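## Task

Move the foam block onto the coffee table in the neighbouring room. The robot must not topple or finish leaning, and the block must rest there on its own, not be held in place by the robot.

## Robot and tools

Robot: a Hello Robot Stretch 3 with one arm. It has a two-wheel differential base (0.33 m long, 0.34 m wide), a lift on a vertical mast, and a telescoping arm that reaches out to the robot's RIGHT, ending in a wrist (yaw, pitch, roll) and a two-finger gripper. The base cannot slide sideways; to move the gripper forward or back you drive the base. Spinning in place pivots about the point midway between the drive wheels, 0.05 m behind the front edge. With the arm in and the wrist folded, the swept circle has radius 0.28 m; an unfolded level wrist pokes beyond it.

Frames: the base frame has its origin on the floor between the drive wheels, x forward, y left, z up. hand_pose is reported in it, at the point where closed fingertips meet. The odometry frame is the base frame at the scene's start. Heading is positive to the left, in -3.142 to 3.142.

Cameras: head_camera and nav_camera ride on the head and are aimed by head_pan_rad and head_tilt_rad; wrist_camera is on the gripper. Each execute_actions result carries one image per camera, taken at the end of the call. Calibration lines give intrinsics K and T_world_to_cam, where world means the base frame.

execute_actions(actions): a list run in order; an empty list just reports state. Each action is {"robot": ..., "steps": n, "until": ...}. steps is 1 to 450 control steps at 30 per second (default 1); {"steps": n} alone waits. "robot" holds one command, a list of up to 8 commands run in sequence (entries may be {"pause_s": s}, max 15 s), or {"stop": true}, which brakes everything and clears the queue. A command may hold:
- "base": exactly one of {"translate_m": d} (relative drive in metres from where the base is when this command begins, forward positive, |d| at most 1) or {"rotate_rad": d} (relative spin in radians, counter-clockwise/left positive, |d| at most 3.2).
- "joints": absolute targets by name; unnamed joints keep their targets. lift_m 0 to 1.1 (arm height); arm_m 0 to 0.52 (extension); wrist_yaw_rad -1.345 to 4.42 (0 along the arm, positive swings toward the front, 3.0 folds over the base); wrist_pitch_rad -1.57 to 0.451 (0 level, negative tips fingertips down); wrist_roll_rad -2.911 to 2.911; gripper_m -0.089 to 0.179 (bigger is wider; actual fingertip gap is smaller, by about 0.007 nearly shut and 0.025 fully open); head_pan_rad -3.953 to 1.73 (0 ahead, positive left, -1.57 looks along the arm); head_tilt_rad -1.53 to 0.419 (negative down).
- "contact_limits": {"arm_m": effort %, 1 to 100}, making that arm move stop when its effort reaches the value; lower is gentler.
Any out-of-range number or invalid action rejects the whole call and nothing runs. New commands take effect immediately and discard any older queue; motions continue between calls.
"until" ends an action early when all its conditions hold, e.g. {"robot": {"status": "ended"}} (no motion reads moving and queue is not running), or field comparisons like {"lift_m": [">", 0.3]}. {"any": {"status": "ended"}} fires when one motion or the queue ends.

zoom_image(camera, region): enlarges part of a camera's latest image; region is [x0, y0, x1, y1] in pixels, at most 504 by 504.

finished_scene(scene): ends the current scene, given its number, and reveals the next task. Irreversible; wait until all motion has ended first.

Results: base_status and joint_status per part: moving, done, off_target (stuck short of goal, may still push), contact_stop (arm or lift hit something and went slack), time_out, stopped, not_commanded, torque_fault (wrist servo off for 10 s, limp). The base bracket shows distance travelled versus goal, from wheel counts (slip counts as travel). joint_goals, measured_speeds, motor_effort (percent, bracket is peak), refusals, queue (idle/running/done/dropped/stopped), queue_left. Lines starting refused:, dropped:, replaced: explain problems. robot.on_its_own flags goals the robot changed itself, slack or off joints, efforts suggesting a load or push, and lean from base_tilt (degrees, forward and right positive). lidar_m: 12 distances in 30-degree sectors starting straight ahead and going counter-clockwise (4th left, 7th behind, 10th right), in a plane 0.17 m up, so it sees table legs, not tops. wrist_depth_mm and head_depth_mm are 7x7 grids of median depth.

Gripping: close to a gripper_m below the object's width (smaller squeezes harder); to let go, open at least 0.02 past the contact value. Status done does not prove a grasp; check images. Send a new value to re-squeeze.

Speed: the base only goes fast (0.30 m/s, 1.9 rad/s) when stowed: lift_m under 0.30, arm_m under 0.03, wrist_yaw_rad over 2.54; otherwise 0.10 m/s and 0.63 rad/s.

Avoid: folding or unfolding the wrist unless lift_m is 0.32 to 0.95, wrist_pitch_rad -0.4 and roll near 0 (it can hit mast, base or head); once folded, lift may go down to 0.25. With yaw below -0.4 keep pitch at -0.5 or lower. Pushing the arm into something rigid with the gripper above about 0.45 m can tip the robot, especially a repeated push after a contact_stop. Don't drive while holding or pushing on something fixed, and watch for snagging furniture, worst when reversing; if leaning, back out in small steps, free the gripper, and lower lift_m to about 0.2. Don't drop, slam or knock objects; set the mug down upright and gently, then release and withdraw so the item rests unsupported. Loose objects may occasionally get nudged by outside disturbances.

Each tool is called after "Emit:" in YAML: its name, and indented under it one key for each argument.

## Session

Emit:
execute_actions:
  actions: []

Scene clock: 0.00 s.
robot.base_odometry: x=+0.000 y=+0.000 heading=+0.000 (m, m, rad; robot's odometry frame)
robot.turned_by_wheels: +0.000 (rad since the last result)
robot.turned_by_imu: +0.000 (rad since the last result)
robot.base_tilt: forward=-0.2 right=+1.2 (deg)
robot.lidar_m: 1.42 1.55 1.11 0.95 0.79 0.79 0.89 0.98 0.97 1.09 1.95 2.96
robot.head_depth_mm: 1956 2857 2985 2975 3038 3011 2232 / 1952 2963 3113 3110 3109 3092 2224 / 1927 2693 2780 2724 2729 2770 2244 / 1940 2411 2417 2414 2347 2307 1981 / 1935 2111 2082 2089 2090 1957 1084 / 1842 1898 1880 1873 1876 1548 1035 / 1726 1711 1705 1698 1690 1569 1039
robot.base_status: not_commanded
robot.joint_positions: lift_m=+0.591 arm_m=+0.000 wrist_yaw_rad=+3.057 wrist_pitch_rad=-0.621 wrist_roll_rad=-0.019 gripper_m=+0.037 head_pan_rad=+0.000 head_tilt_rad=-0.008
robot.joint_goals: lift_m=+0.591 arm_m=+0.000 wrist_yaw_rad=+3.057 wrist_pitch_rad=-0.621 wrist_roll_rad=-0.019 gripper_m=+0.037 head_pan_rad=+0.000 head_tilt_rad=-0.008
robot.joint_status: lift_m=not_commanded arm_m=not_commanded wrist_yaw_rad=not_commanded wrist_pitch_rad=not_commanded wrist_roll_rad=not_commanded gripper_m=not_commanded head_pan_rad=not_commanded head_tilt_rad=not_commanded
robot.measured_speeds: translate_m=+0.000 rotate_rad=+0.000 lift_m=+0.000 arm_m=+0.000 wrist_yaw_rad=+0.000 wrist_pitch_rad=+0.000 wrist_roll_rad=+0.000 head_pan_rad=+0.000 head_tilt_rad=+0.000
robot: refusals=0 queue=idle queue_left=0
robot.motor_effort: left_wheel=+0 right_wheel=+0 lift_m=+26 arm_m=+1 wrist_yaw_rad=+0 wrist_pitch_rad=+5 wrist_roll_rad=+0 gripper_m=+0 head_pan_rad=+1 head_tilt_rad=+2 (%)
robot.hand_pose: x=-0.0047 y=+0.0485 z=+0.5607 quat_wxyz=(+0.243, +0.675, +0.190, +0.670) (m; robot's base frame)
robot.wrist_depth_mm: 610 676 956 - - - - / 632 759 - - - - - / 684 836 - - - - - / 736 888 - - - - - / 776 873 859 898 871 846 852 / 770 766 756 742 789 748 745 / 661 682 - 689 654 663 658
pictures: head_camera (sideways: a quarter turn clockwise sets it upright), nav_camera (sideways: a quarter turn counterclockwise sets it upright), wrist_camera
Images, in order (width x height): head_camera 896x504, nav_camera 672x504, wrist_camera 644x364.

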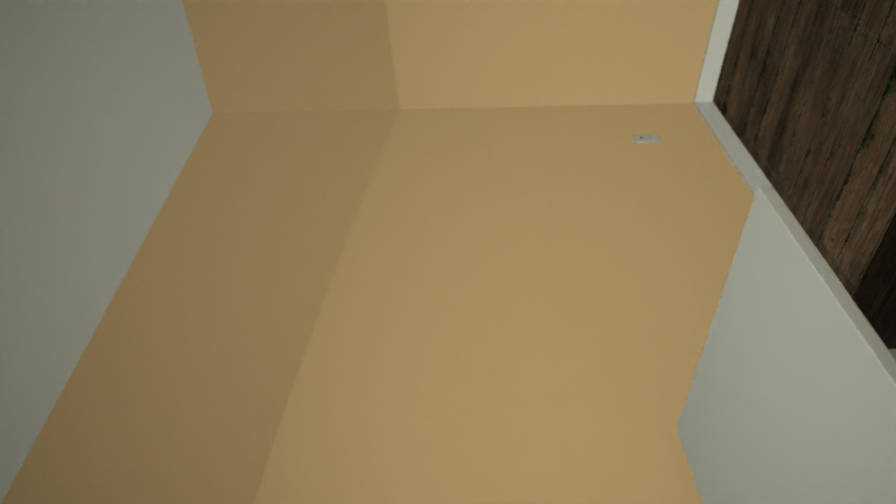

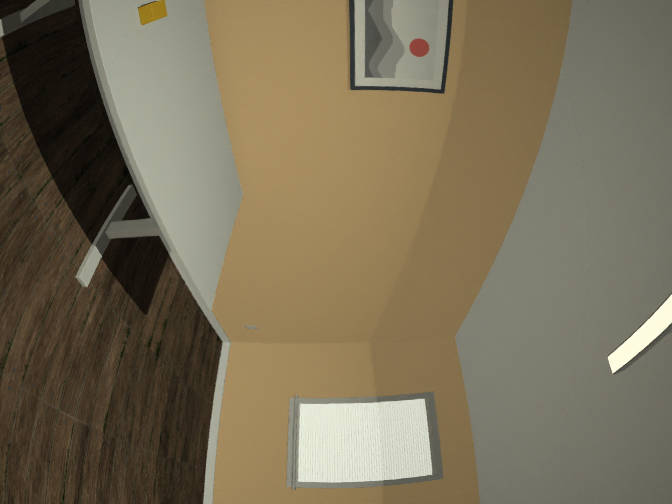

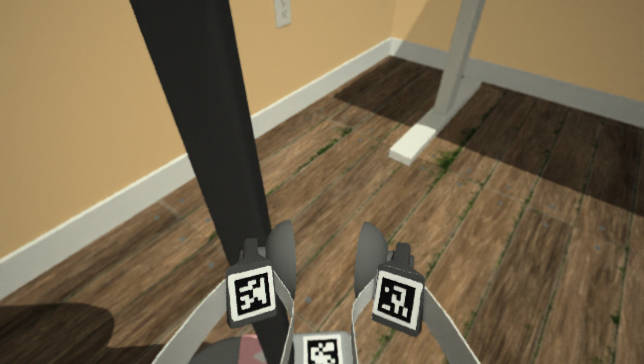

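Emit:
execute_actions:
  actions:
    - {"robot":{"joints":{"head_pan_rad":0.9,"head_tilt_rad":-0.6}},"steps":100,"until":{"robot":{"status":"ended"}}}

Scene clock: 3.07 s.
robot.base_odometry: x=+0.000 y=+0.000 heading=+0.000 (m, m, rad; robot's odometry frame)
robot.turned_by_wheels: +0.000 (rad since the last result)
robot.turned_by_imu: +0.001 (rad since the last result)
robot.base_tilt: forward=-0.2 right=+1.3 (deg)
robot.lidar_m: 1.42 1.55 1.11 0.95 0.79 0.79 0.89 0.97 0.97 1.10 1.94 2.97
robot.head_depth_mm: 1293 1433 1453 1034 1751 1481 1246 / 1294 1412 1457 1033 1750 1469 1246 / 1297 1423 1448 1034 1727 1467 1247 / 1296 1447 1459 1034 1750 1470 1242 / 1300 1427 1463 1025 1740 1471 1247 / 1300 1429 1441 1034 1593 1429 1243 / 1295 1428 1556 1025 1748 1472 1242
robot.base_status: not_commanded
robot.joint_positions: lift_m=+0.591 arm_m=+0.000 wrist_yaw_rad=+3.057 wrist_pitch_rad=-0.621 wrist_roll_rad=-0.019 gripper_m=+0.037 head_pan_rad=+0.893 head_tilt_rad=-0.592
robot.joint_goals: lift_m=+0.591 arm_m=+0.000 wrist_yaw_rad=+3.057 wrist_pitch_rad=-0.621 wrist_roll_rad=-0.019 gripper_m=+0.037 head_pan_rad=+0.900 head_tilt_rad=-0.600
robot.joint_status: lift_m=not_commanded arm_m=not_commanded wrist_yaw_rad=not_commanded wrist_pitch_rad=not_commanded wrist_roll_rad=not_commanded gripper_m=not_commanded head_pan_rad=done head_tilt_rad=done
robot.measured_speeds: translate_m=+0.000 rotate_rad=+0.000 lift_m=+0.000 arm_m=+0.000 wrist_yaw_rad=+0.000 wrist_pitch_rad=+0.000 wrist_roll_rad=+0.000 head_pan_rad=+0.000 head_tilt_rad=+0.000
robot: refusals=0 queue=done queue_left=0
robot.motor_effort: left_wheel=-1(1) right_wheel=+0(1) lift_m=+25(25) arm_m=+0(0) wrist_yaw_rad=+0(0) wrist_pitch_rad=+5(5) wrist_roll_rad=+0(0) gripper_m=+0(0) head_pan_rad=+4(52) head_tilt_rad=-4(39) (%)
robot.hand_pose: x=-0.0047 y=+0.0485 z=+0.5607 quat_wxyz=(+0.243, +0.675, +0.190, +0.670) (m; robot's base frame)
robot.wrist_depth_mm: 606 686 955 - - - - / 642 759 - - - - - / 690 825 - - - - - / 722 907 - - - - - / 764 857 854 865 857 845 841 / 748 755 783 754 751 733 735 / 656 663 - 683 643 671 660
pictures: head_camera (sideways: a quarter turn clockwise sets it upright), nav_camera (sideways: a quarter turn counterclockwise sets it upright), wrist_camera
camera_calibration (this result's frames):
head_camera: T_world_to_cam=[[-0.379309, -0.417312, -0.825818, 1.09602], [-0.748426, 0.663162, 0.00864476, -0.00664545], [0.544044, 0.621342, -0.563871, 0.688903], [0, 0, 0, 1]] pos_world=[0.0359625, 0.0337438, 1.29362]
nav_camera: T_world_to_cam=[[0.355522, 0.425573, 0.832161, -1.03379], [0.786726, -0.616958, -0.0205943, 0.0737052], [0.504644, 0.662005, -0.554151, 0.678662], [0, 0, 0, 1]] pos_world=[-0.0329333, 0.036149, 1.23788]
wrist_camera: T_world_to_cam=[[0.999706, -0.0219261, 0.0103915, 0.00536929], [-0.00727836, -0.679534, -0.733608, 0.485897], [0.0231465, 0.733317, -0.679493, 0.506724], [0, 0, 0, 1]] pos_world=[-0.0135601, -0.0412875, 0.700718]
Images, in order (width x height): head_camera 896x504, nav_camera 672x504, wrist_camera 644x364.

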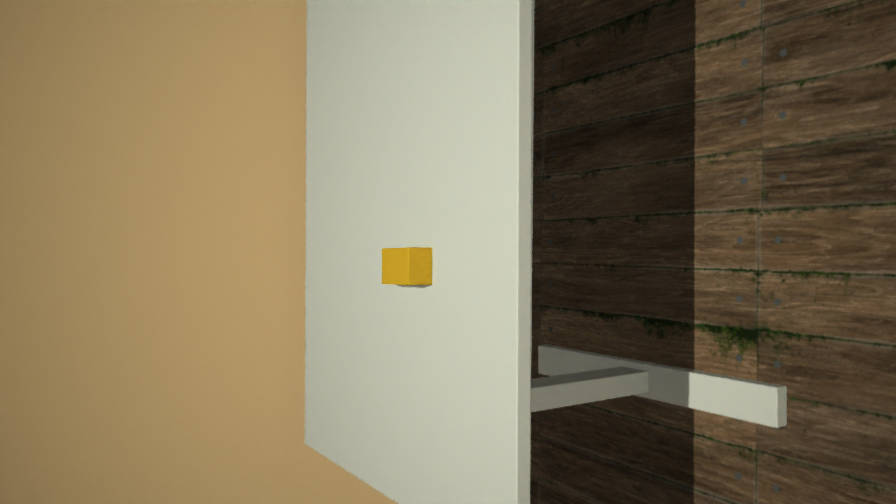

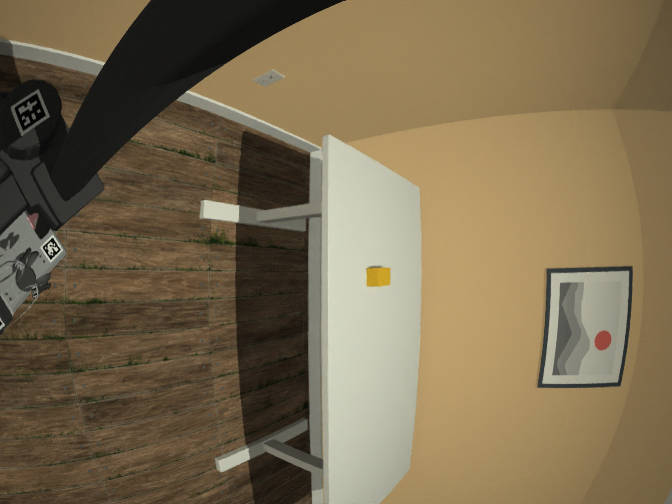

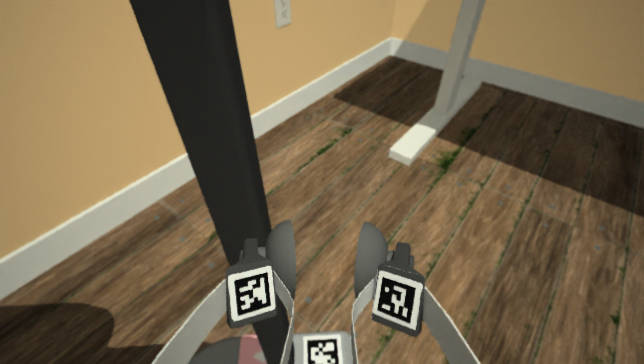

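Emit:
execute_actions:
  actions:
    - {"robot":{"base":{"rotate_rad":0.86},"joints":{"head_pan_rad":-2.3,"head_tilt_rad":-0.3,"lift_m":0.85,"wrist_pitch_rad":-0.4,"wrist_roll_rad":0}},"steps":200,"until":{"robot":{"base_status":"done"}}}
    - {"robot":{"base":{"translate_m":0.2},"joints":{"wrist_yaw_rad":0,"gripper_m":0.15}},"steps":200,"until":{"robot":{"status":"ended"}}}

Scene clock: 20.00 s.
robot.base_odometry: x=+0.131 y=+0.152 heading=+0.860 (m, m, rad; robot's odometry frame)
robot.turned_by_wheels: +0.860 (rad since the last result)
robot.turned_by_imu: +0.866 (rad since the last result)
robot.base_tilt: forward=-0.2 right=+1.3 (deg)
robot.lidar_m: 0.98 0.92 0.81 0.78 0.82 1.14 1.17 1.22 1.81 2.97 1.28 1.33
robot.head_depth_mm: 1143 1174 1236 1296 1347 1418 1464 / 1233 1295 1357 1430 1491 1585 1527 / 1353 1425 1493 1582 1662 1759 1525 / 1587 1700 1795 1899 2039 1872 1538 / 1783 1885 2024 2174 2324 1943 1531 / 2010 2157 2306 2476 2557 1943 1541 / 2174 2336 2548 2804 2718 1964 1545
robot.base_status: done (translate_m +0.2000 of +0.2000)
robot.joint_positions: lift_m=+0.850 arm_m=+0.000 wrist_yaw_rad=+0.003 wrist_pitch_rad=-0.419 wrist_roll_rad=-0.004 gripper_m=+0.150 head_pan_rad=-2.293 head_tilt_rad=-0.310
robot.joint_goals: lift_m=+0.850 arm_m=+0.000 wrist_yaw_rad=+0.000 wrist_pitch_rad=-0.400 wrist_roll_rad=+0.000 gripper_m=+0.150 head_pan_rad=-2.300 head_tilt_rad=-0.300
robot.joint_status: lift_m=done arm_m=not_commanded wrist_yaw_rad=done wrist_pitch_rad=done wrist_roll_rad=done gripper_m=done head_pan_rad=done head_tilt_rad=done
robot.measured_speeds: translate_m=+0.000 rotate_rad=+0.000 lift_m=+0.000 arm_m=+0.000 wrist_yaw_rad=+0.000 wrist_pitch_rad=+0.000 wrist_roll_rad=+0.000 head_pan_rad=+0.000 head_tilt_rad=+0.000
robot: refusals=0 queue=done queue_left=0
robot.motor_effort: left_wheel=-4(8) right_wheel=+4(9) lift_m=+30(32) arm_m=+0(1) wrist_yaw_rad=-2(2) wrist_pitch_rad=+7(8) wrist_roll_rad=+3(3) gripper_m=-1(83) head_pan_rad=-5(55) head_tilt_rad=+5(27) (%)
robot.hand_pose: x=-0.0209 y=-0.3695 z=+0.8622 quat_wxyz=(+0.693, +0.149, -0.690, -0.146) (m; robot's base frame)
robot.wrist_depth_mm: - - - - - - - / - - - - - - - / 738 - - - - - - / - - - - - - - / - - - - - - - / - - - - - - - / - - - - - - -
pictures: head_camera (sideways: a quarter turn clockwise sets it upright), nav_camera (sideways: a quarter turn counterclockwise sets it upright), wrist_camera
camera_calibration (this result's frames):
head_camera: T_world_to_cam=[[0.230519, 0.210811, -0.949958, 1.25424], [0.721302, -0.69229, 0.0214019, -0.0322248], [-0.653135, -0.69014, -0.311645, 0.367997], [0, 0, 0, 1]] pos_world=[-0.0255308, -0.0327479, 1.30685]
nav_camera: T_world_to_cam=[[-0.206172, -0.219038, 0.953685, -1.18891], [-0.762231, 0.647103, -0.0161592, 0.0773866], [-0.613593, -0.73026, -0.300373, 0.35525], [0, 0, 0, 1]] pos_world=[0.0318455, -0.0510684, 1.2418]
wrist_camera: T_world_to_cam=[[-0.99838, -0.0561878, 0.00899256, -0.0440074], [-0.0368123, 0.51726, -0.855036, 0.96917], [0.0433911, -0.853982, -0.51849, 0.293577], [0, 0, 0, 1]] pos_world=[-0.0209974, -0.253075, 0.981288]
Images, in order (width x height): head_camera 896x504, nav_camera 672x504, wrist_camera 644x364.

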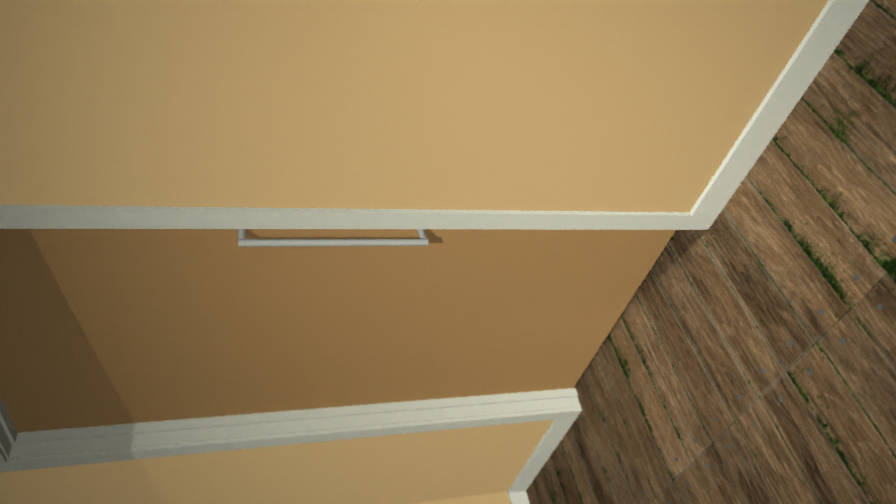

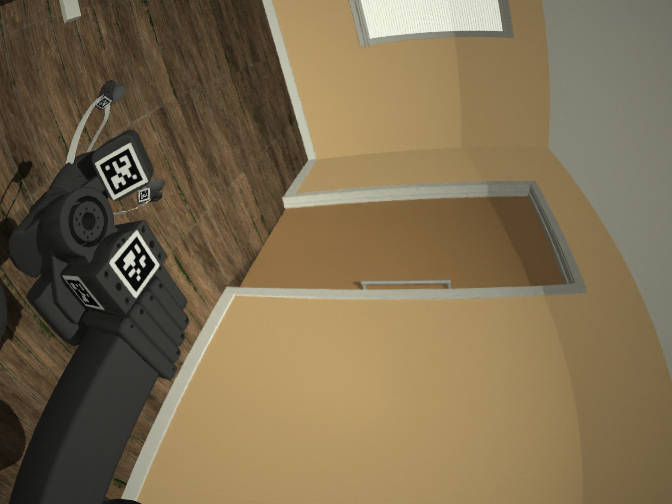

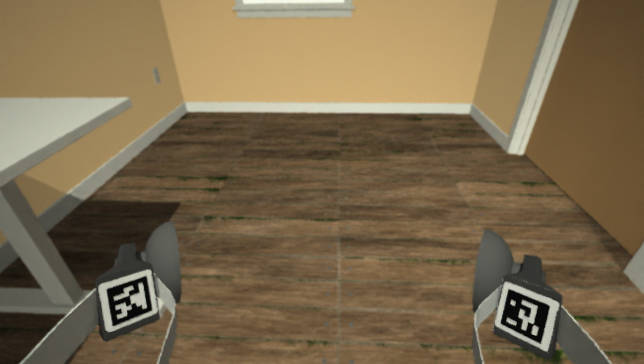

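Emit:
zoom_image:
  camera: "head_camera"
  region: [392, 150, 896, 504]

Emit:
zoom_image:
  camera: "head_camera"
  region: [0, 150, 504, 504]

Region (392, 150, 896, 504) of head_camera's 896x504 image, scaled by 1.000; it fills the top 354 rows of this view, and the rest is white.

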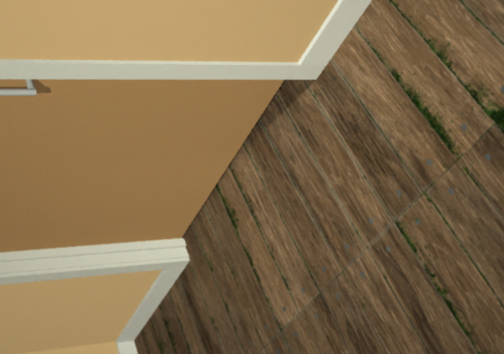

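Region (0, 150, 504, 504) of head_camera's 896x504 image, scaled by 1.000; it fills the top 354 rows of this view, and the rest is white.

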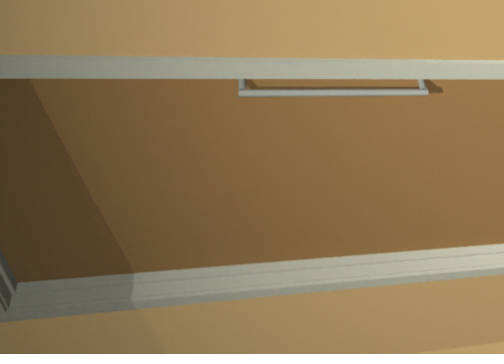

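Emit:
execute_actions:
  actions:
    - {"robot":[{"base":{"rotate_rad":1.555},"joints":{"head_pan_rad":-1.57,"head_tilt_rad":-0.65}},{"base":{"translate_m":0.04},"joints":{"arm_m":0.25,"lift_m":0.80}}],"steps":300,"until":{"robot":{"status":"ended"}}}

Scene clock: 38.00 s.
robot.base_odometry: x=+0.101 y=+0.178 heading=+2.415 (m, m, rad; robot's odometry frame)
robot.turned_by_wheels: +1.555 (rad since the last result)
robot.turned_by_imu: +1.563 (rad since the last result)
robot.base_tilt: forward=-0.1 right=+1.3 (deg)
robot.lidar_m: 0.74 0.78 1.06 1.17 1.21 1.65 2.99 1.31 1.36 0.91 0.91 0.77
robot.head_depth_mm: 1158 1282 1309 963 809 - - / 1151 1286 1294 998 - 1389 1185 / 1140 1276 1289 1038 - 1424 1219 / 1136 1259 1294 996 1569 1412 1213 / 1131 1262 1291 974 806 1405 1222 / 1127 1247 1291 952 783 1376 1194 / 1127 1238 1289 951 781 1416 1208
robot.base_status: done (translate_m +0.0400 of +0.0400)
robot.joint_positions: lift_m=+0.800 arm_m=+0.250 wrist_yaw_rad=+0.002 wrist_pitch_rad=-0.419 wrist_roll_rad=-0.004 gripper_m=+0.150 head_pan_rad=-1.577 head_tilt_rad=-0.642
robot.joint_goals: lift_m=+0.800 arm_m=+0.250 wrist_yaw_rad=+0.000 wrist_pitch_rad=-0.400 wrist_roll_rad=+0.000 gripper_m=+0.150 head_pan_rad=-1.570 head_tilt_rad=-0.650
robot.joint_status: lift_m=done arm_m=done wrist_yaw_rad=done wrist_pitch_rad=done wrist_roll_rad=done gripper_m=done head_pan_rad=done head_tilt_rad=done
robot.measured_speeds: translate_m=+0.000 rotate_rad=+0.000 lift_m=+0.000 arm_m=+0.000 wrist_yaw_rad=+0.000 wrist_pitch_rad=+0.000 wrist_roll_rad=+0.000 head_pan_rad=+0.000 head_tilt_rad=+0.000
robot: refusals=0 queue=done queue_left=0
robot.motor_effort: left_wheel=-4(10) right_wheel=+3(8) lift_m=+20(30) arm_m=+3(4) wrist_yaw_rad=-2(1) wrist_pitch_rad=+7(7) wrist_roll_rad=+2(3) gripper_m=+0(0) head_pan_rad=+4(51) head_tilt_rad=-3(30) (%)
robot.hand_pose: x=-0.0212 y=-0.6189 z=+0.8127 quat_wxyz=(+0.693, +0.148, -0.690, -0.147) (m; robot's base frame)
robot.wrist_depth_mm: 785 769 755 774 763 762 739 / 827 809 793 792 798 788 772 / 837 543 533 530 524 531 525 / 402 401 394 348 395 391 390 / 321 330 318 316 313 315 306 / 260 - 259 259 259 - 256 / 227 220 225 222 220 214 219
pictures: head_camera (sideways: a quarter turn clockwise sets it upright), nav_camera (sideways: a quarter turn counterclockwise sets it upright), wrist_camera
camera_calibration (this result's frames):
head_camera: T_world_to_cam=[[0.037344, 0.603192, -0.796721, 1.05554], [0.998547, -0.0535132, 0.00628957, -0.0142353], [-0.0388413, -0.795799, -0.604315, 0.745074], [0, 0, 0, 1]] pos_world=[0.00373606, -0.044528, 1.29132]
nav_camera: T_world_to_cam=[[-0.0135869, -0.595177, 0.80348, -0.994147], [-0.999758, -0.00581906, -0.0212165, 0.0854114], [0.0173031, -0.803573, -0.594954, 0.734719], [0, 0, 0, 1]] pos_world=[0.0591705, -0.000796546, 1.23771]
wrist_camera: T_world_to_cam=[[-0.998458, -0.0548441, 0.00863638, -0.0567203], [-0.0358041, 0.517167, -0.855135, 1.05588], [0.0424326, -0.854125, -0.518333, 0.054709], [0, 0, 0, 1]] pos_world=[-0.0211494, -0.50245, 0.931769]
Images, in order (width x height): head_camera 896x504, nav_camera 672x504, wrist_camera 644x364.

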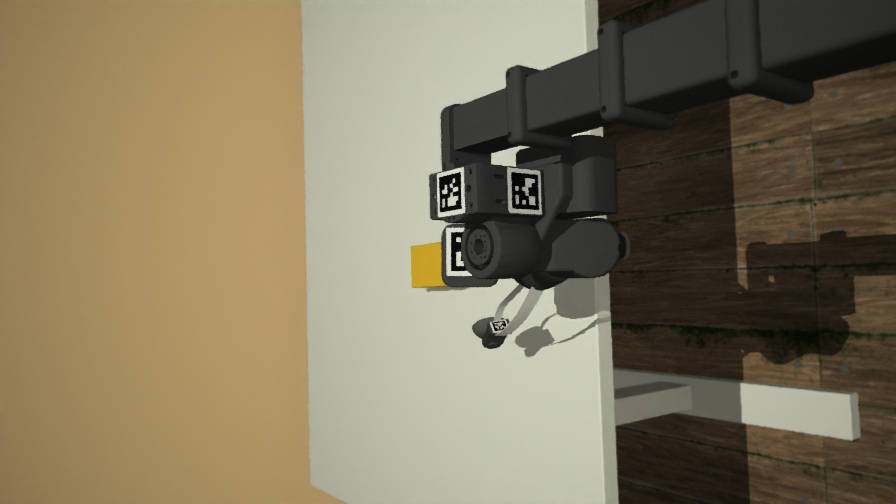

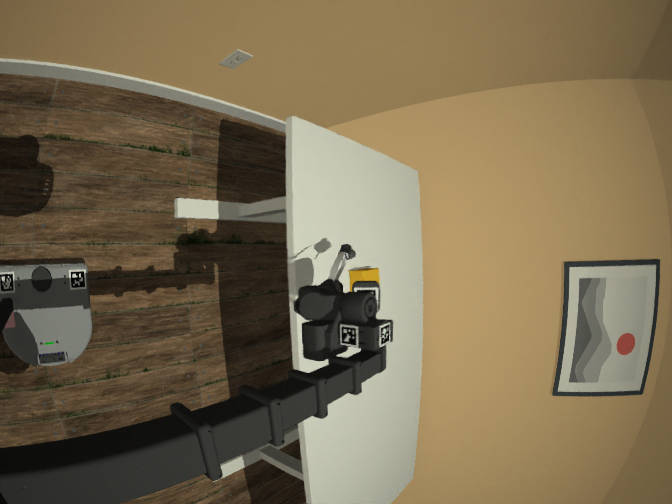

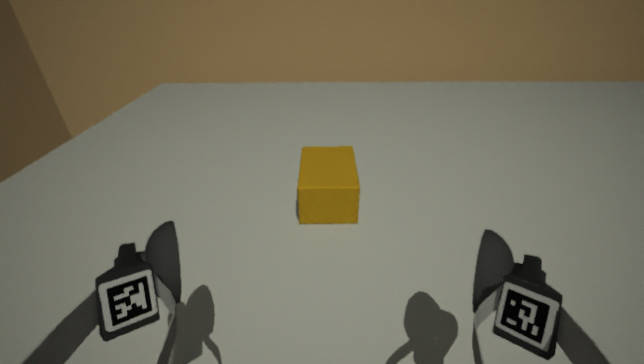

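Emit:
execute_actions:
  actions:
    - {"robot":{"joints":{"arm_m":0.43,"lift_m":0.742}},"steps":300,"until":{"robot":{"status":"ended"}}}

Scene clock: 43.97 s.
robot.base_odometry: x=+0.101 y=+0.178 heading=+2.415 (m, m, rad; robot's odometry frame)
robot.turned_by_wheels: +0.000 (rad since the last result)
robot.turned_by_imu: +0.002 (rad since the last result)
robot.base_tilt: forward=-0.1 right=+1.2 (deg)
robot.lidar_m: 0.74 0.77 1.06 1.17 1.22 1.65 3.00 1.30 1.36 0.91 0.91 0.77
robot.head_depth_mm: 1152 1288 1297 962 808 1464 - / 1149 1280 1300 959 810 - 1192 / 1146 1263 1292 - 807 1427 1213 / 1133 1262 1284 - 804 1430 1211 / 1127 1261 1301 959 807 1430 1213 / 1129 1247 1291 951 780 1382 1187 / 1120 1248 1284 951 779 1422 1211
robot.base_status: done (translate_m +0.0400 of +0.0400)
robot.joint_positions: lift_m=+0.742 arm_m=+0.430 wrist_yaw_rad=+0.002 wrist_pitch_rad=-0.419 wrist_roll_rad=-0.004 gripper_m=+0.150 head_pan_rad=-1.577 head_tilt_rad=-0.642
robot.joint_goals: lift_m=+0.742 arm_m=+0.430 wrist_yaw_rad=+0.000 wrist_pitch_rad=-0.400 wrist_roll_rad=+0.000 gripper_m=+0.150 head_pan_rad=-1.570 head_tilt_rad=-0.650
robot.joint_status: lift_m=done arm_m=done wrist_yaw_rad=done wrist_pitch_rad=done wrist_roll_rad=done gripper_m=done head_pan_rad=done head_tilt_rad=done
robot.measured_speeds: translate_m=+0.000 rotate_rad=+0.000 lift_m=+0.000 arm_m=+0.000 wrist_yaw_rad=+0.000 wrist_pitch_rad=+0.000 wrist_roll_rad=+0.000 head_pan_rad=+0.000 head_tilt_rad=+0.000
robot: refusals=0 queue=done queue_left=0
robot.motor_effort: left_wheel=-4(4) right_wheel=+4(5) lift_m=+21(20) arm_m=+3(2) wrist_yaw_rad=+0(1) wrist_pitch_rad=+7(7) wrist_roll_rad=+2(2) gripper_m=+0(0) head_pan_rad=+4(6) head_tilt_rad=-3(4) (%)
robot.hand_pose: x=-0.0212 y=-0.7989 z=+0.7547 quat_wxyz=(+0.693, +0.148, -0.690, -0.147) (m; robot's base frame)
robot.wrist_depth_mm: 619 606 596 600 589 598 588 / 667 599 602 603 573 582 577 / 393 388 386 387 383 377 377 / 292 286 289 285 283 281 282 / 229 239 228 160 224 224 224 / 190 - 182 133 179 - 185 / - 159 156 126 155 155 158
pictures: head_camera (sideways: a quarter turn clockwise sets it upright), nav_camera (sideways: a quarter turn counterclockwise sets it upright), wrist_camera
camera_calibration (this result's frames):
head_camera: T_world_to_cam=[[0.037344, 0.603198, -0.796717, 1.05554], [0.998547, -0.0535131, 0.00628923, -0.0142349], [-0.0388411, -0.795794, -0.60432, 0.745082], [0, 0, 0, 1]] pos_world=[0.00373607, -0.0445279, 1.29132]
nav_camera: T_world_to_cam=[[-0.0135869, -0.595183, 0.803475, -0.994142], [-0.999758, -0.00581902, -0.0212166, 0.0854116], [0.0173032, -0.803569, -0.59496, 0.734726], [0, 0, 0, 1]] pos_world=[0.0591705, -0.000796073, 1.23771]
wrist_camera: T_world_to_cam=[[-0.99846, -0.0548019, 0.00860578, -0.0660412], [-0.0357538, 0.517124, -0.855163, 1.09939], [0.0424143, -0.854154, -0.518287, -0.129149], [0, 0, 0, 1]] pos_world=[-0.0211545, -0.682451, 0.873786]
Images, in order (width x height): head_camera 896x504, nav_camera 672x504, wrist_camera 644x364.

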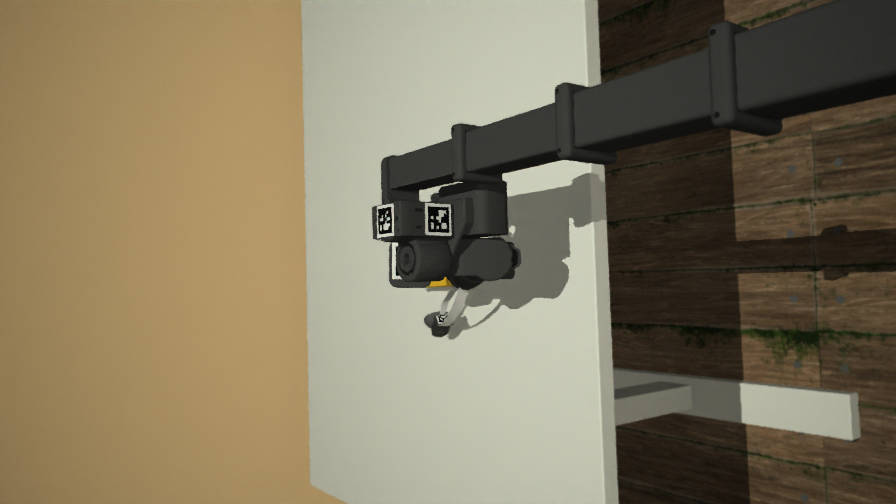

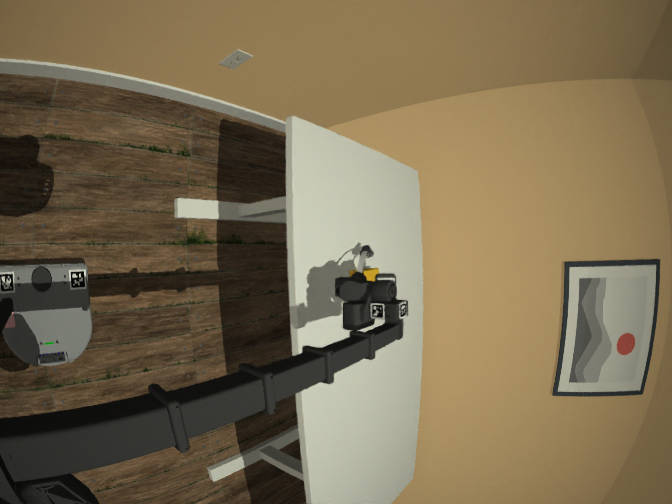

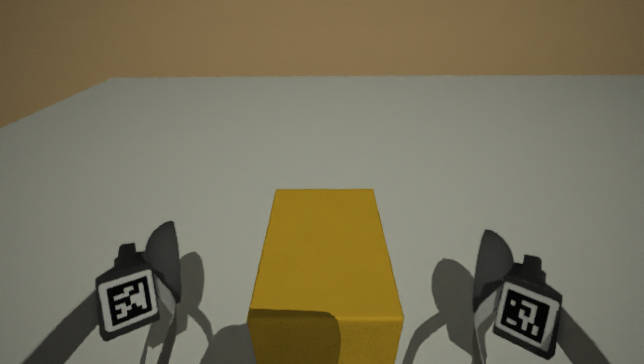

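Emit:
execute_actions:
  actions:
    - {"robot":[{"joints":{"lift_m":0.736}},{"joints":{"gripper_m":0.02}},{"joints":{"lift_m":0.80}}],"steps":300,"until":{"robot":{"status":"ended"}}}

Scene clock: 48.87 s.
robot.base_odometry: x=+0.101 y=+0.178 heading=+2.415 (m, m, rad; robot's odometry frame)
robot.turned_by_wheels: +0.000 (rad since the last result)
robot.turned_by_imu: +0.001 (rad since the last result)
robot.base_tilt: forward=-0.1 right=+1.3 (deg)
robot.lidar_m: 0.75 0.78 1.06 1.17 1.21 1.65 3.00 1.31 1.36 0.91 0.91 0.77
robot.head_depth_mm: 1157 1287 1310 963 806 - - / 1149 1265 1296 1003 - 1398 1214 / 1147 1277 1370 895 810 1420 1208 / 1138 1270 1357 890 806 1423 1216 / 1135 1258 1294 956 803 1425 1209 / 1123 1249 1286 956 785 1386 1179 / 1119 1243 1288 953 781 1421 1214
robot.base_status: done (translate_m +0.0400 of +0.0400)
robot.joint_positions: lift_m=+0.800 arm_m=+0.430 wrist_yaw_rad=+0.002 wrist_pitch_rad=-0.419 wrist_roll_rad=-0.004 gripper_m=+0.021 head_pan_rad=-1.577 head_tilt_rad=-0.642
robot.joint_goals: lift_m=+0.800 arm_m=+0.430 wrist_yaw_rad=+0.000 wrist_pitch_rad=-0.400 wrist_roll_rad=+0.000 gripper_m=+0.020 head_pan_rad=-1.570 head_tilt_rad=-0.650
robot.joint_status: lift_m=done arm_m=done wrist_yaw_rad=done wrist_pitch_rad=done wrist_roll_rad=done gripper_m=done head_pan_rad=done head_tilt_rad=done
robot.measured_speeds: translate_m=+0.000 rotate_rad=+0.000 lift_m=+0.000 arm_m=+0.000 wrist_yaw_rad=+0.000 wrist_pitch_rad=+0.000 wrist_roll_rad=+0.000 head_pan_rad=+0.000 head_tilt_rad=+0.000
robot: refusals=0 queue=done queue_left=0
robot.motor_effort: left_wheel=-4(4) right_wheel=+5(4) lift_m=+30(31) arm_m=+2(3) wrist_yaw_rad=-1(1) wrist_pitch_rad=+7(7) wrist_roll_rad=+2(2) gripper_m=-18(94) head_pan_rad=+5(4) head_tilt_rad=-5(4) (%)
robot.hand_pose: x=-0.0212 y=-0.7989 z=+0.8123 quat_wxyz=(+0.693, +0.148, -0.690, -0.147) (m; robot's base frame)
robot.wrist_depth_mm: 613 606 609 594 603 590 579 / 673 662 654 663 648 641 647 / 707 542 544 529 514 524 525 / 394 392 398 394 388 387 384 / 312 316 323 161 308 309 309 / 262 260 127 127 126 256 254 / 220 220 213 123 208 220 218
pictures: head_camera (sideways: a quarter turn clockwise sets it upright), nav_camera (sideways: a quarter turn counterclockwise sets it upright), wrist_camera
camera_calibration (this result's frames):
head_camera: T_world_to_cam=[[0.0373439, 0.603198, -0.796717, 1.05554], [0.998547, -0.053513, 0.00628922, -0.0142349], [-0.038841, -0.795794, -0.60432, 0.745082], [0, 0, 0, 1]] pos_world=[0.00373608, -0.0445279, 1.29132]
nav_camera: T_world_to_cam=[[-0.0135868, -0.595183, 0.803475, -0.994142], [-0.999758, -0.00581914, -0.0212166, 0.0854116], [0.0173033, -0.803569, -0.59496, 0.734726], [0, 0, 0, 1]] pos_world=[0.0591705, -0.000796063, 1.23771]
wrist_camera: T_world_to_cam=[[-0.99846, -0.0548044, 0.00860561, -0.0665377], [-0.0357551, 0.517128, -0.855161, 1.14858], [0.0424163, -0.854152, -0.518291, -0.0993308], [0, 0, 0, 1]] pos_world=[-0.0211543, -0.682455, 0.931314]
Images, in order (width x height): head_camera 896x504, nav_camera 672x504, wrist_camera 644x364.

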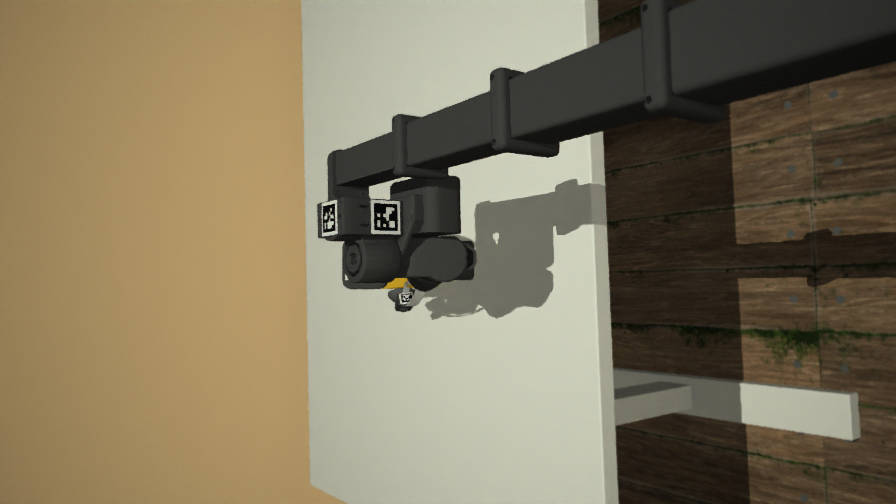

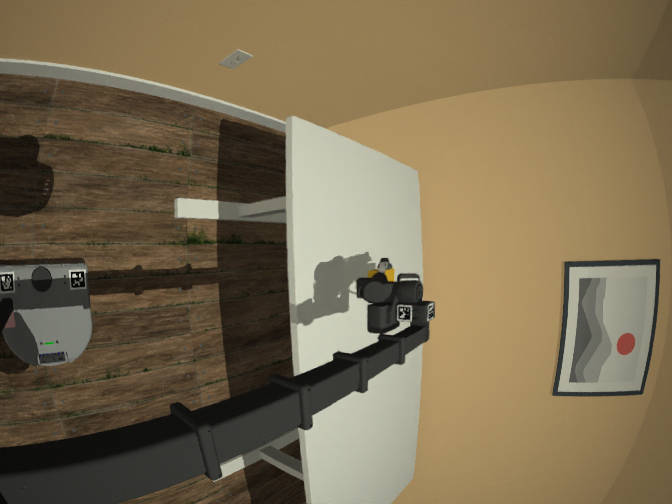

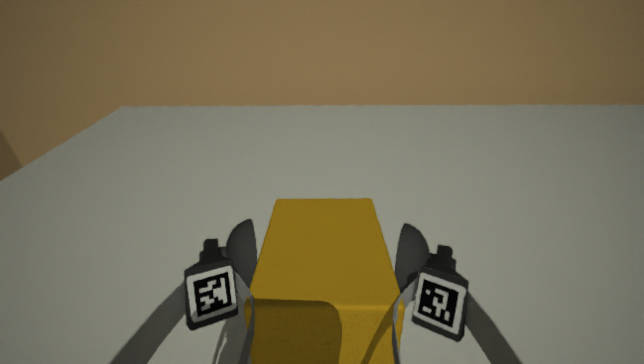

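Emit:
execute_actions:
  actions:
    - {"robot":{"base":{"rotate_rad":-0.38},"joints":{"arm_m":0.0,"wrist_yaw_rad":2.95,"head_pan_rad":-0.3,"head_tilt_rad":-1.4}},"steps":200,"until":{"robot":{"base_status":"done"}}}
    - {"robot":{"base":{"translate_m":-0.8}},"steps":200,"until":{"robot":{"arm_m":["<",0.12],"wrist_yaw_rad":[">",1.6]}}}
    - {"robot":{"joints":{"lift_m":0.285}},"steps":300,"until":{"robot":{"lift_m":["<",0.30]}}}

Scene clock: 65.00 s.
robot.base_odometry: x=+0.351 y=-0.323 heading=+2.035 (m, m, rad; robot's odometry frame)
robot.turned_by_wheels: -0.380 (rad since the last result)
robot.turned_by_imu: -0.381 (rad since the last result)
robot.base_tilt: forward=+0.2 right=+0.4 (deg)
robot.lidar_m: 1.27 1.26 1.21 0.98 0.97 1.05 1.76 2.49 1.94 1.18 1.55 1.32
robot.head_depth_mm: 1469 1407 1347 1296 1251 1209 1167 / 1456 1388 1352 1295 1246 1194 1168 / 1439 1390 1333 1284 - 1180 1167 / 1437 1391 1338 1288 1263 - - / 1433 1380 1335 1291 1244 - - / 1428 1378 1324 1269 1227 1204 1132 / 1427 1366 1315 1269 1237 1181 -
robot.base_status: moving (translate_m -0.5599 of -0.8000)
robot.joint_positions: lift_m=+0.299 arm_m=+0.001 wrist_yaw_rad=+2.948 wrist_pitch_rad=-0.419 wrist_roll_rad=-0.002 gripper_m=+0.021 head_pan_rad=-0.307 head_tilt_rad=-1.384
robot.joint_goals: lift_m=+0.285 arm_m=+0.000 wrist_yaw_rad=+2.950 wrist_pitch_rad=-0.400 wrist_roll_rad=+0.000 gripper_m=+0.020 head_pan_rad=-0.300 head_tilt_rad=-1.400
robot.joint_status: lift_m=moving arm_m=moving wrist_yaw_rad=moving wrist_pitch_rad=done wrist_roll_rad=done gripper_m=done head_pan_rad=done head_tilt_rad=done
robot.measured_speeds: translate_m=-0.100 rotate_rad=+0.000 lift_m=-0.077 arm_m=+0.000 wrist_yaw_rad=+0.000 wrist_pitch_rad=+0.000 wrist_roll_rad=+0.000 head_pan_rad=+0.000 head_tilt_rad=+0.000
robot: refusals=0 queue=running queue_left=0
robot.motor_effort: left_wheel=+1(7) right_wheel=-7(10) lift_m=+20(30) arm_m=-3(2) wrist_yaw_rad=+0(2) wrist_pitch_rad=+7(7) wrist_roll_rad=+2(2) gripper_m=-17(18) head_pan_rad=+4(51) head_tilt_rad=-8(44) (%)
robot.hand_pose: x=+0.0220 y=+0.0745 z=+0.3111 quat_wxyz=(+0.214, +0.702, +0.080, +0.675) (m; robot's base frame)
robot.wrist_depth_mm: 695 856 917 - - - 963 / 752 - 966 - - - - / 789 - - - - - 960 / 791 - 816 825 812 797 772 / 663 643 678 160 638 619 621 / 541 538 127 127 126 522 528 / 459 462 123 123 431 444 443
pictures: head_camera (sideways: a quarter turn clockwise sets it upright), nav_camera (sideways: a quarter turn counterclockwise sets it upright), wrist_camera
camera_calibration (this result's frames):
head_camera: T_world_to_cam=[[-0.927034, 0.328971, -0.179962, 0.25798], [0.33902, 0.940381, -0.0273703, 0.0335986], [0.160229, -0.086384, -0.983293, 1.23645], [0, 0, 0, 1]] pos_world=[0.0296514, -0.00965423, 1.26313]
nav_camera: T_world_to_cam=[[0.932809, -0.305931, 0.190458, -0.201332], [-0.307173, -0.951358, -0.0237161, 0.0844182], [0.188449, -0.0363809, -0.981409, 1.236], [0, 0, 0, 1]] pos_world=[-0.0191881, 0.063685, 1.25337]
wrist_camera: T_world_to_cam=[[0.990039, -0.1406, 0.00738424, -0.00817215], [-0.0666308, -0.514094, -0.855142, 0.347415], [0.124029, 0.846132, -0.518341, 0.256663], [0, 0, 0, 1]] pos_world=[-0.000594495, -0.0397162, 0.430189]
Images, in order (width x height): head_camera 896x504, nav_camera 672x504, wrist_camera 644x364.

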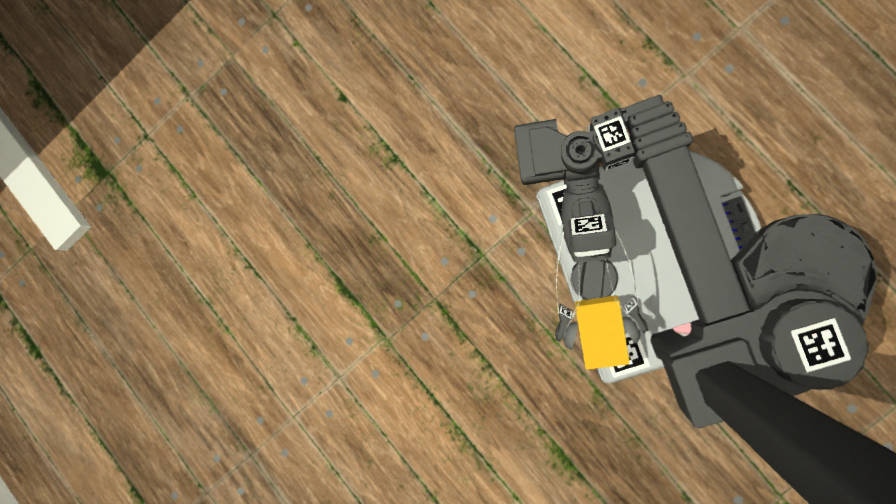

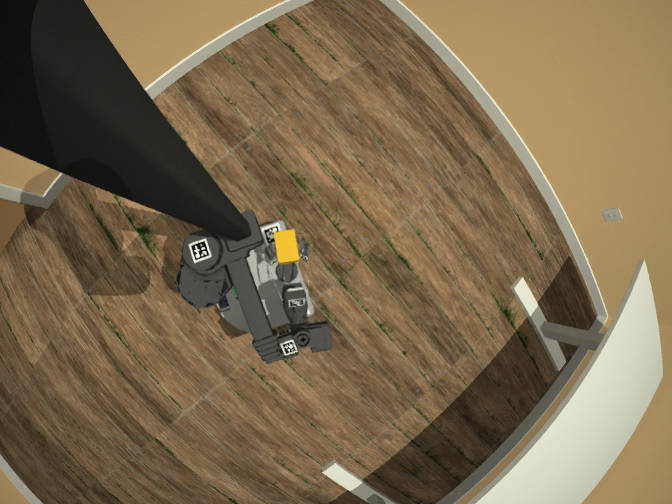

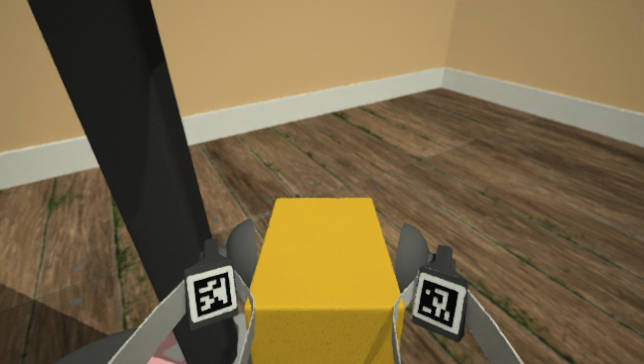

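Emit:
execute_actions:
  actions:
    - {"steps":100,"until":{"robot":{"base_status":"done"}}}
    - {"robot":{"base":{"translate_m":-0.95},"joints":{"wrist_yaw_rad":3.1,"head_pan_rad":1.7,"head_tilt_rad":-0.5}},"steps":300,"until":{"robot":{"status":"ended"}}}

Scene clock: 72.27 s.
robot.base_odometry: x=+0.884 y=-1.387 heading=+2.035 (m, m, rad; robot's odometry frame)
robot.turned_by_wheels: +0.000 (rad since the last result)
robot.turned_by_imu: -0.005 (rad since the last result)
robot.base_tilt: forward=-0.1 right=+1.3 (deg)
robot.lidar_m: 2.38 1.35 0.65 0.61 0.60 0.65 0.85 1.40 1.52 2.02 1.66 1.67
robot.head_depth_mm: 540 575 611 661 735 859 1029 / 531 579 644 707 790 875 988 / 528 576 631 703 790 903 1057 / 509 554 612 676 754 857 992 / 496 540 588 647 723 816 939 / 482 519 567 623 692 780 886 / 468 505 550 600 664 - -
robot.base_status: done (translate_m -0.9500 of -0.9500)
robot.joint_positions: lift_m=+0.285 arm_m=+0.001 wrist_yaw_rad=+3.098 wrist_pitch_rad=-0.419 wrist_roll_rad=-0.002 gripper_m=+0.021 head_pan_rad=+1.693 head_tilt_rad=-0.507
robot.joint_goals: lift_m=+0.285 arm_m=+0.000 wrist_yaw_rad=+3.100 wrist_pitch_rad=-0.400 wrist_roll_rad=+0.000 gripper_m=+0.020 head_pan_rad=+1.700 head_tilt_rad=-0.500
robot.joint_status: lift_m=done arm_m=done wrist_yaw_rad=done wrist_pitch_rad=done wrist_roll_rad=done gripper_m=done head_pan_rad=done head_tilt_rad=done
robot.measured_speeds: translate_m=+0.000 rotate_rad=+0.000 lift_m=+0.000 arm_m=+0.000 wrist_yaw_rad=+0.000 wrist_pitch_rad=+0.000 wrist_roll_rad=+0.000 head_pan_rad=+0.000 head_tilt_rad=+0.000
robot: refusals=0 queue=done queue_left=0
robot.motor_effort: left_wheel=+3(10) right_wheel=-3(11) lift_m=+21(21) arm_m=-2(2) wrist_yaw_rad=+2(1) wrist_pitch_rad=+7(7) wrist_roll_rad=+1(2) gripper_m=-18(18) head_pan_rad=+4(52) head_tilt_rad=+5(44) (%)
robot.hand_pose: x=-0.0115 y=+0.0785 z=+0.2977 quat_wxyz=(+0.162, +0.694, +0.132, +0.689) (m; robot's base frame)
robot.wrist_depth_mm: 467 504 592 632 644 702 803 / 494 525 625 678 662 801 934 / 537 588 - 752 779 869 978 / 568 625 - 771 774 784 769 / 597 615 582 161 614 615 622 / 519 507 127 127 128 519 508 / 449 - 123 123 408 436 437
pictures: head_camera (sideways: a quarter turn clockwise sets it upright), nav_camera (sideways: a quarter turn counterclockwise sets it upright), wrist_camera
camera_calibration (this result's frames):
head_camera: T_world_to_cam=[[0.0263578, -0.491394, -0.870538, 1.15186], [-0.997044, -0.0757963, 0.0125968, -0.0102751], [-0.0721736, 0.867633, -0.491939, 0.599074], [0, 0, 0, 1]] pos_world=[0.00263209, 0.0454614, 1.29757]
nav_camera: T_world_to_cam=[[-0.0487944, 0.479581, 0.87614, -1.08868], [0.990484, 0.136253, -0.0194196, 0.0709352], [-0.12869, 0.866855, -0.481666, 0.588215], [0, 0, 0, 1]] pos_world=[-0.0476841, 0.00254653, 1.23853]
wrist_camera: T_world_to_cam=[[0.99993, 0.00925546, 0.00738092, 0.0139509], [0.0111097, -0.518332, -0.855107, 0.336953], [-0.00408865, 0.855129, -0.518398, 0.248288], [0, 0, 0, 1]] pos_world=[-0.0166782, -0.0377942, 0.41674]
Images, in order (width x height): head_camera 896x504, nav_camera 672x504, wrist_camera 644x364.

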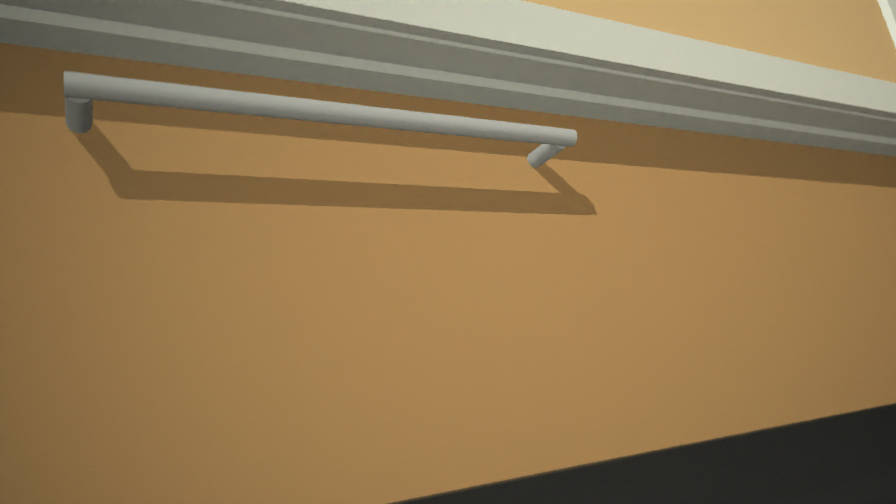

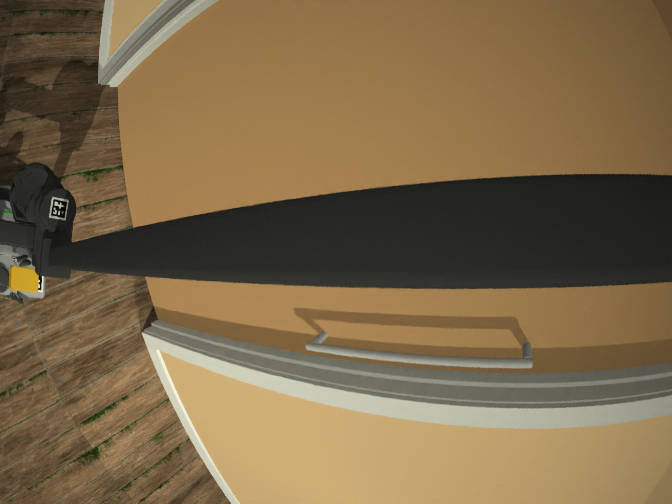

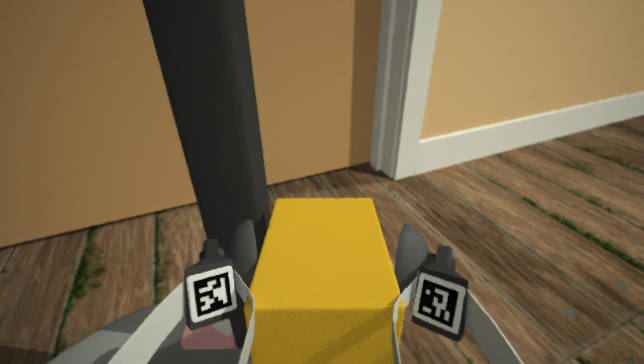

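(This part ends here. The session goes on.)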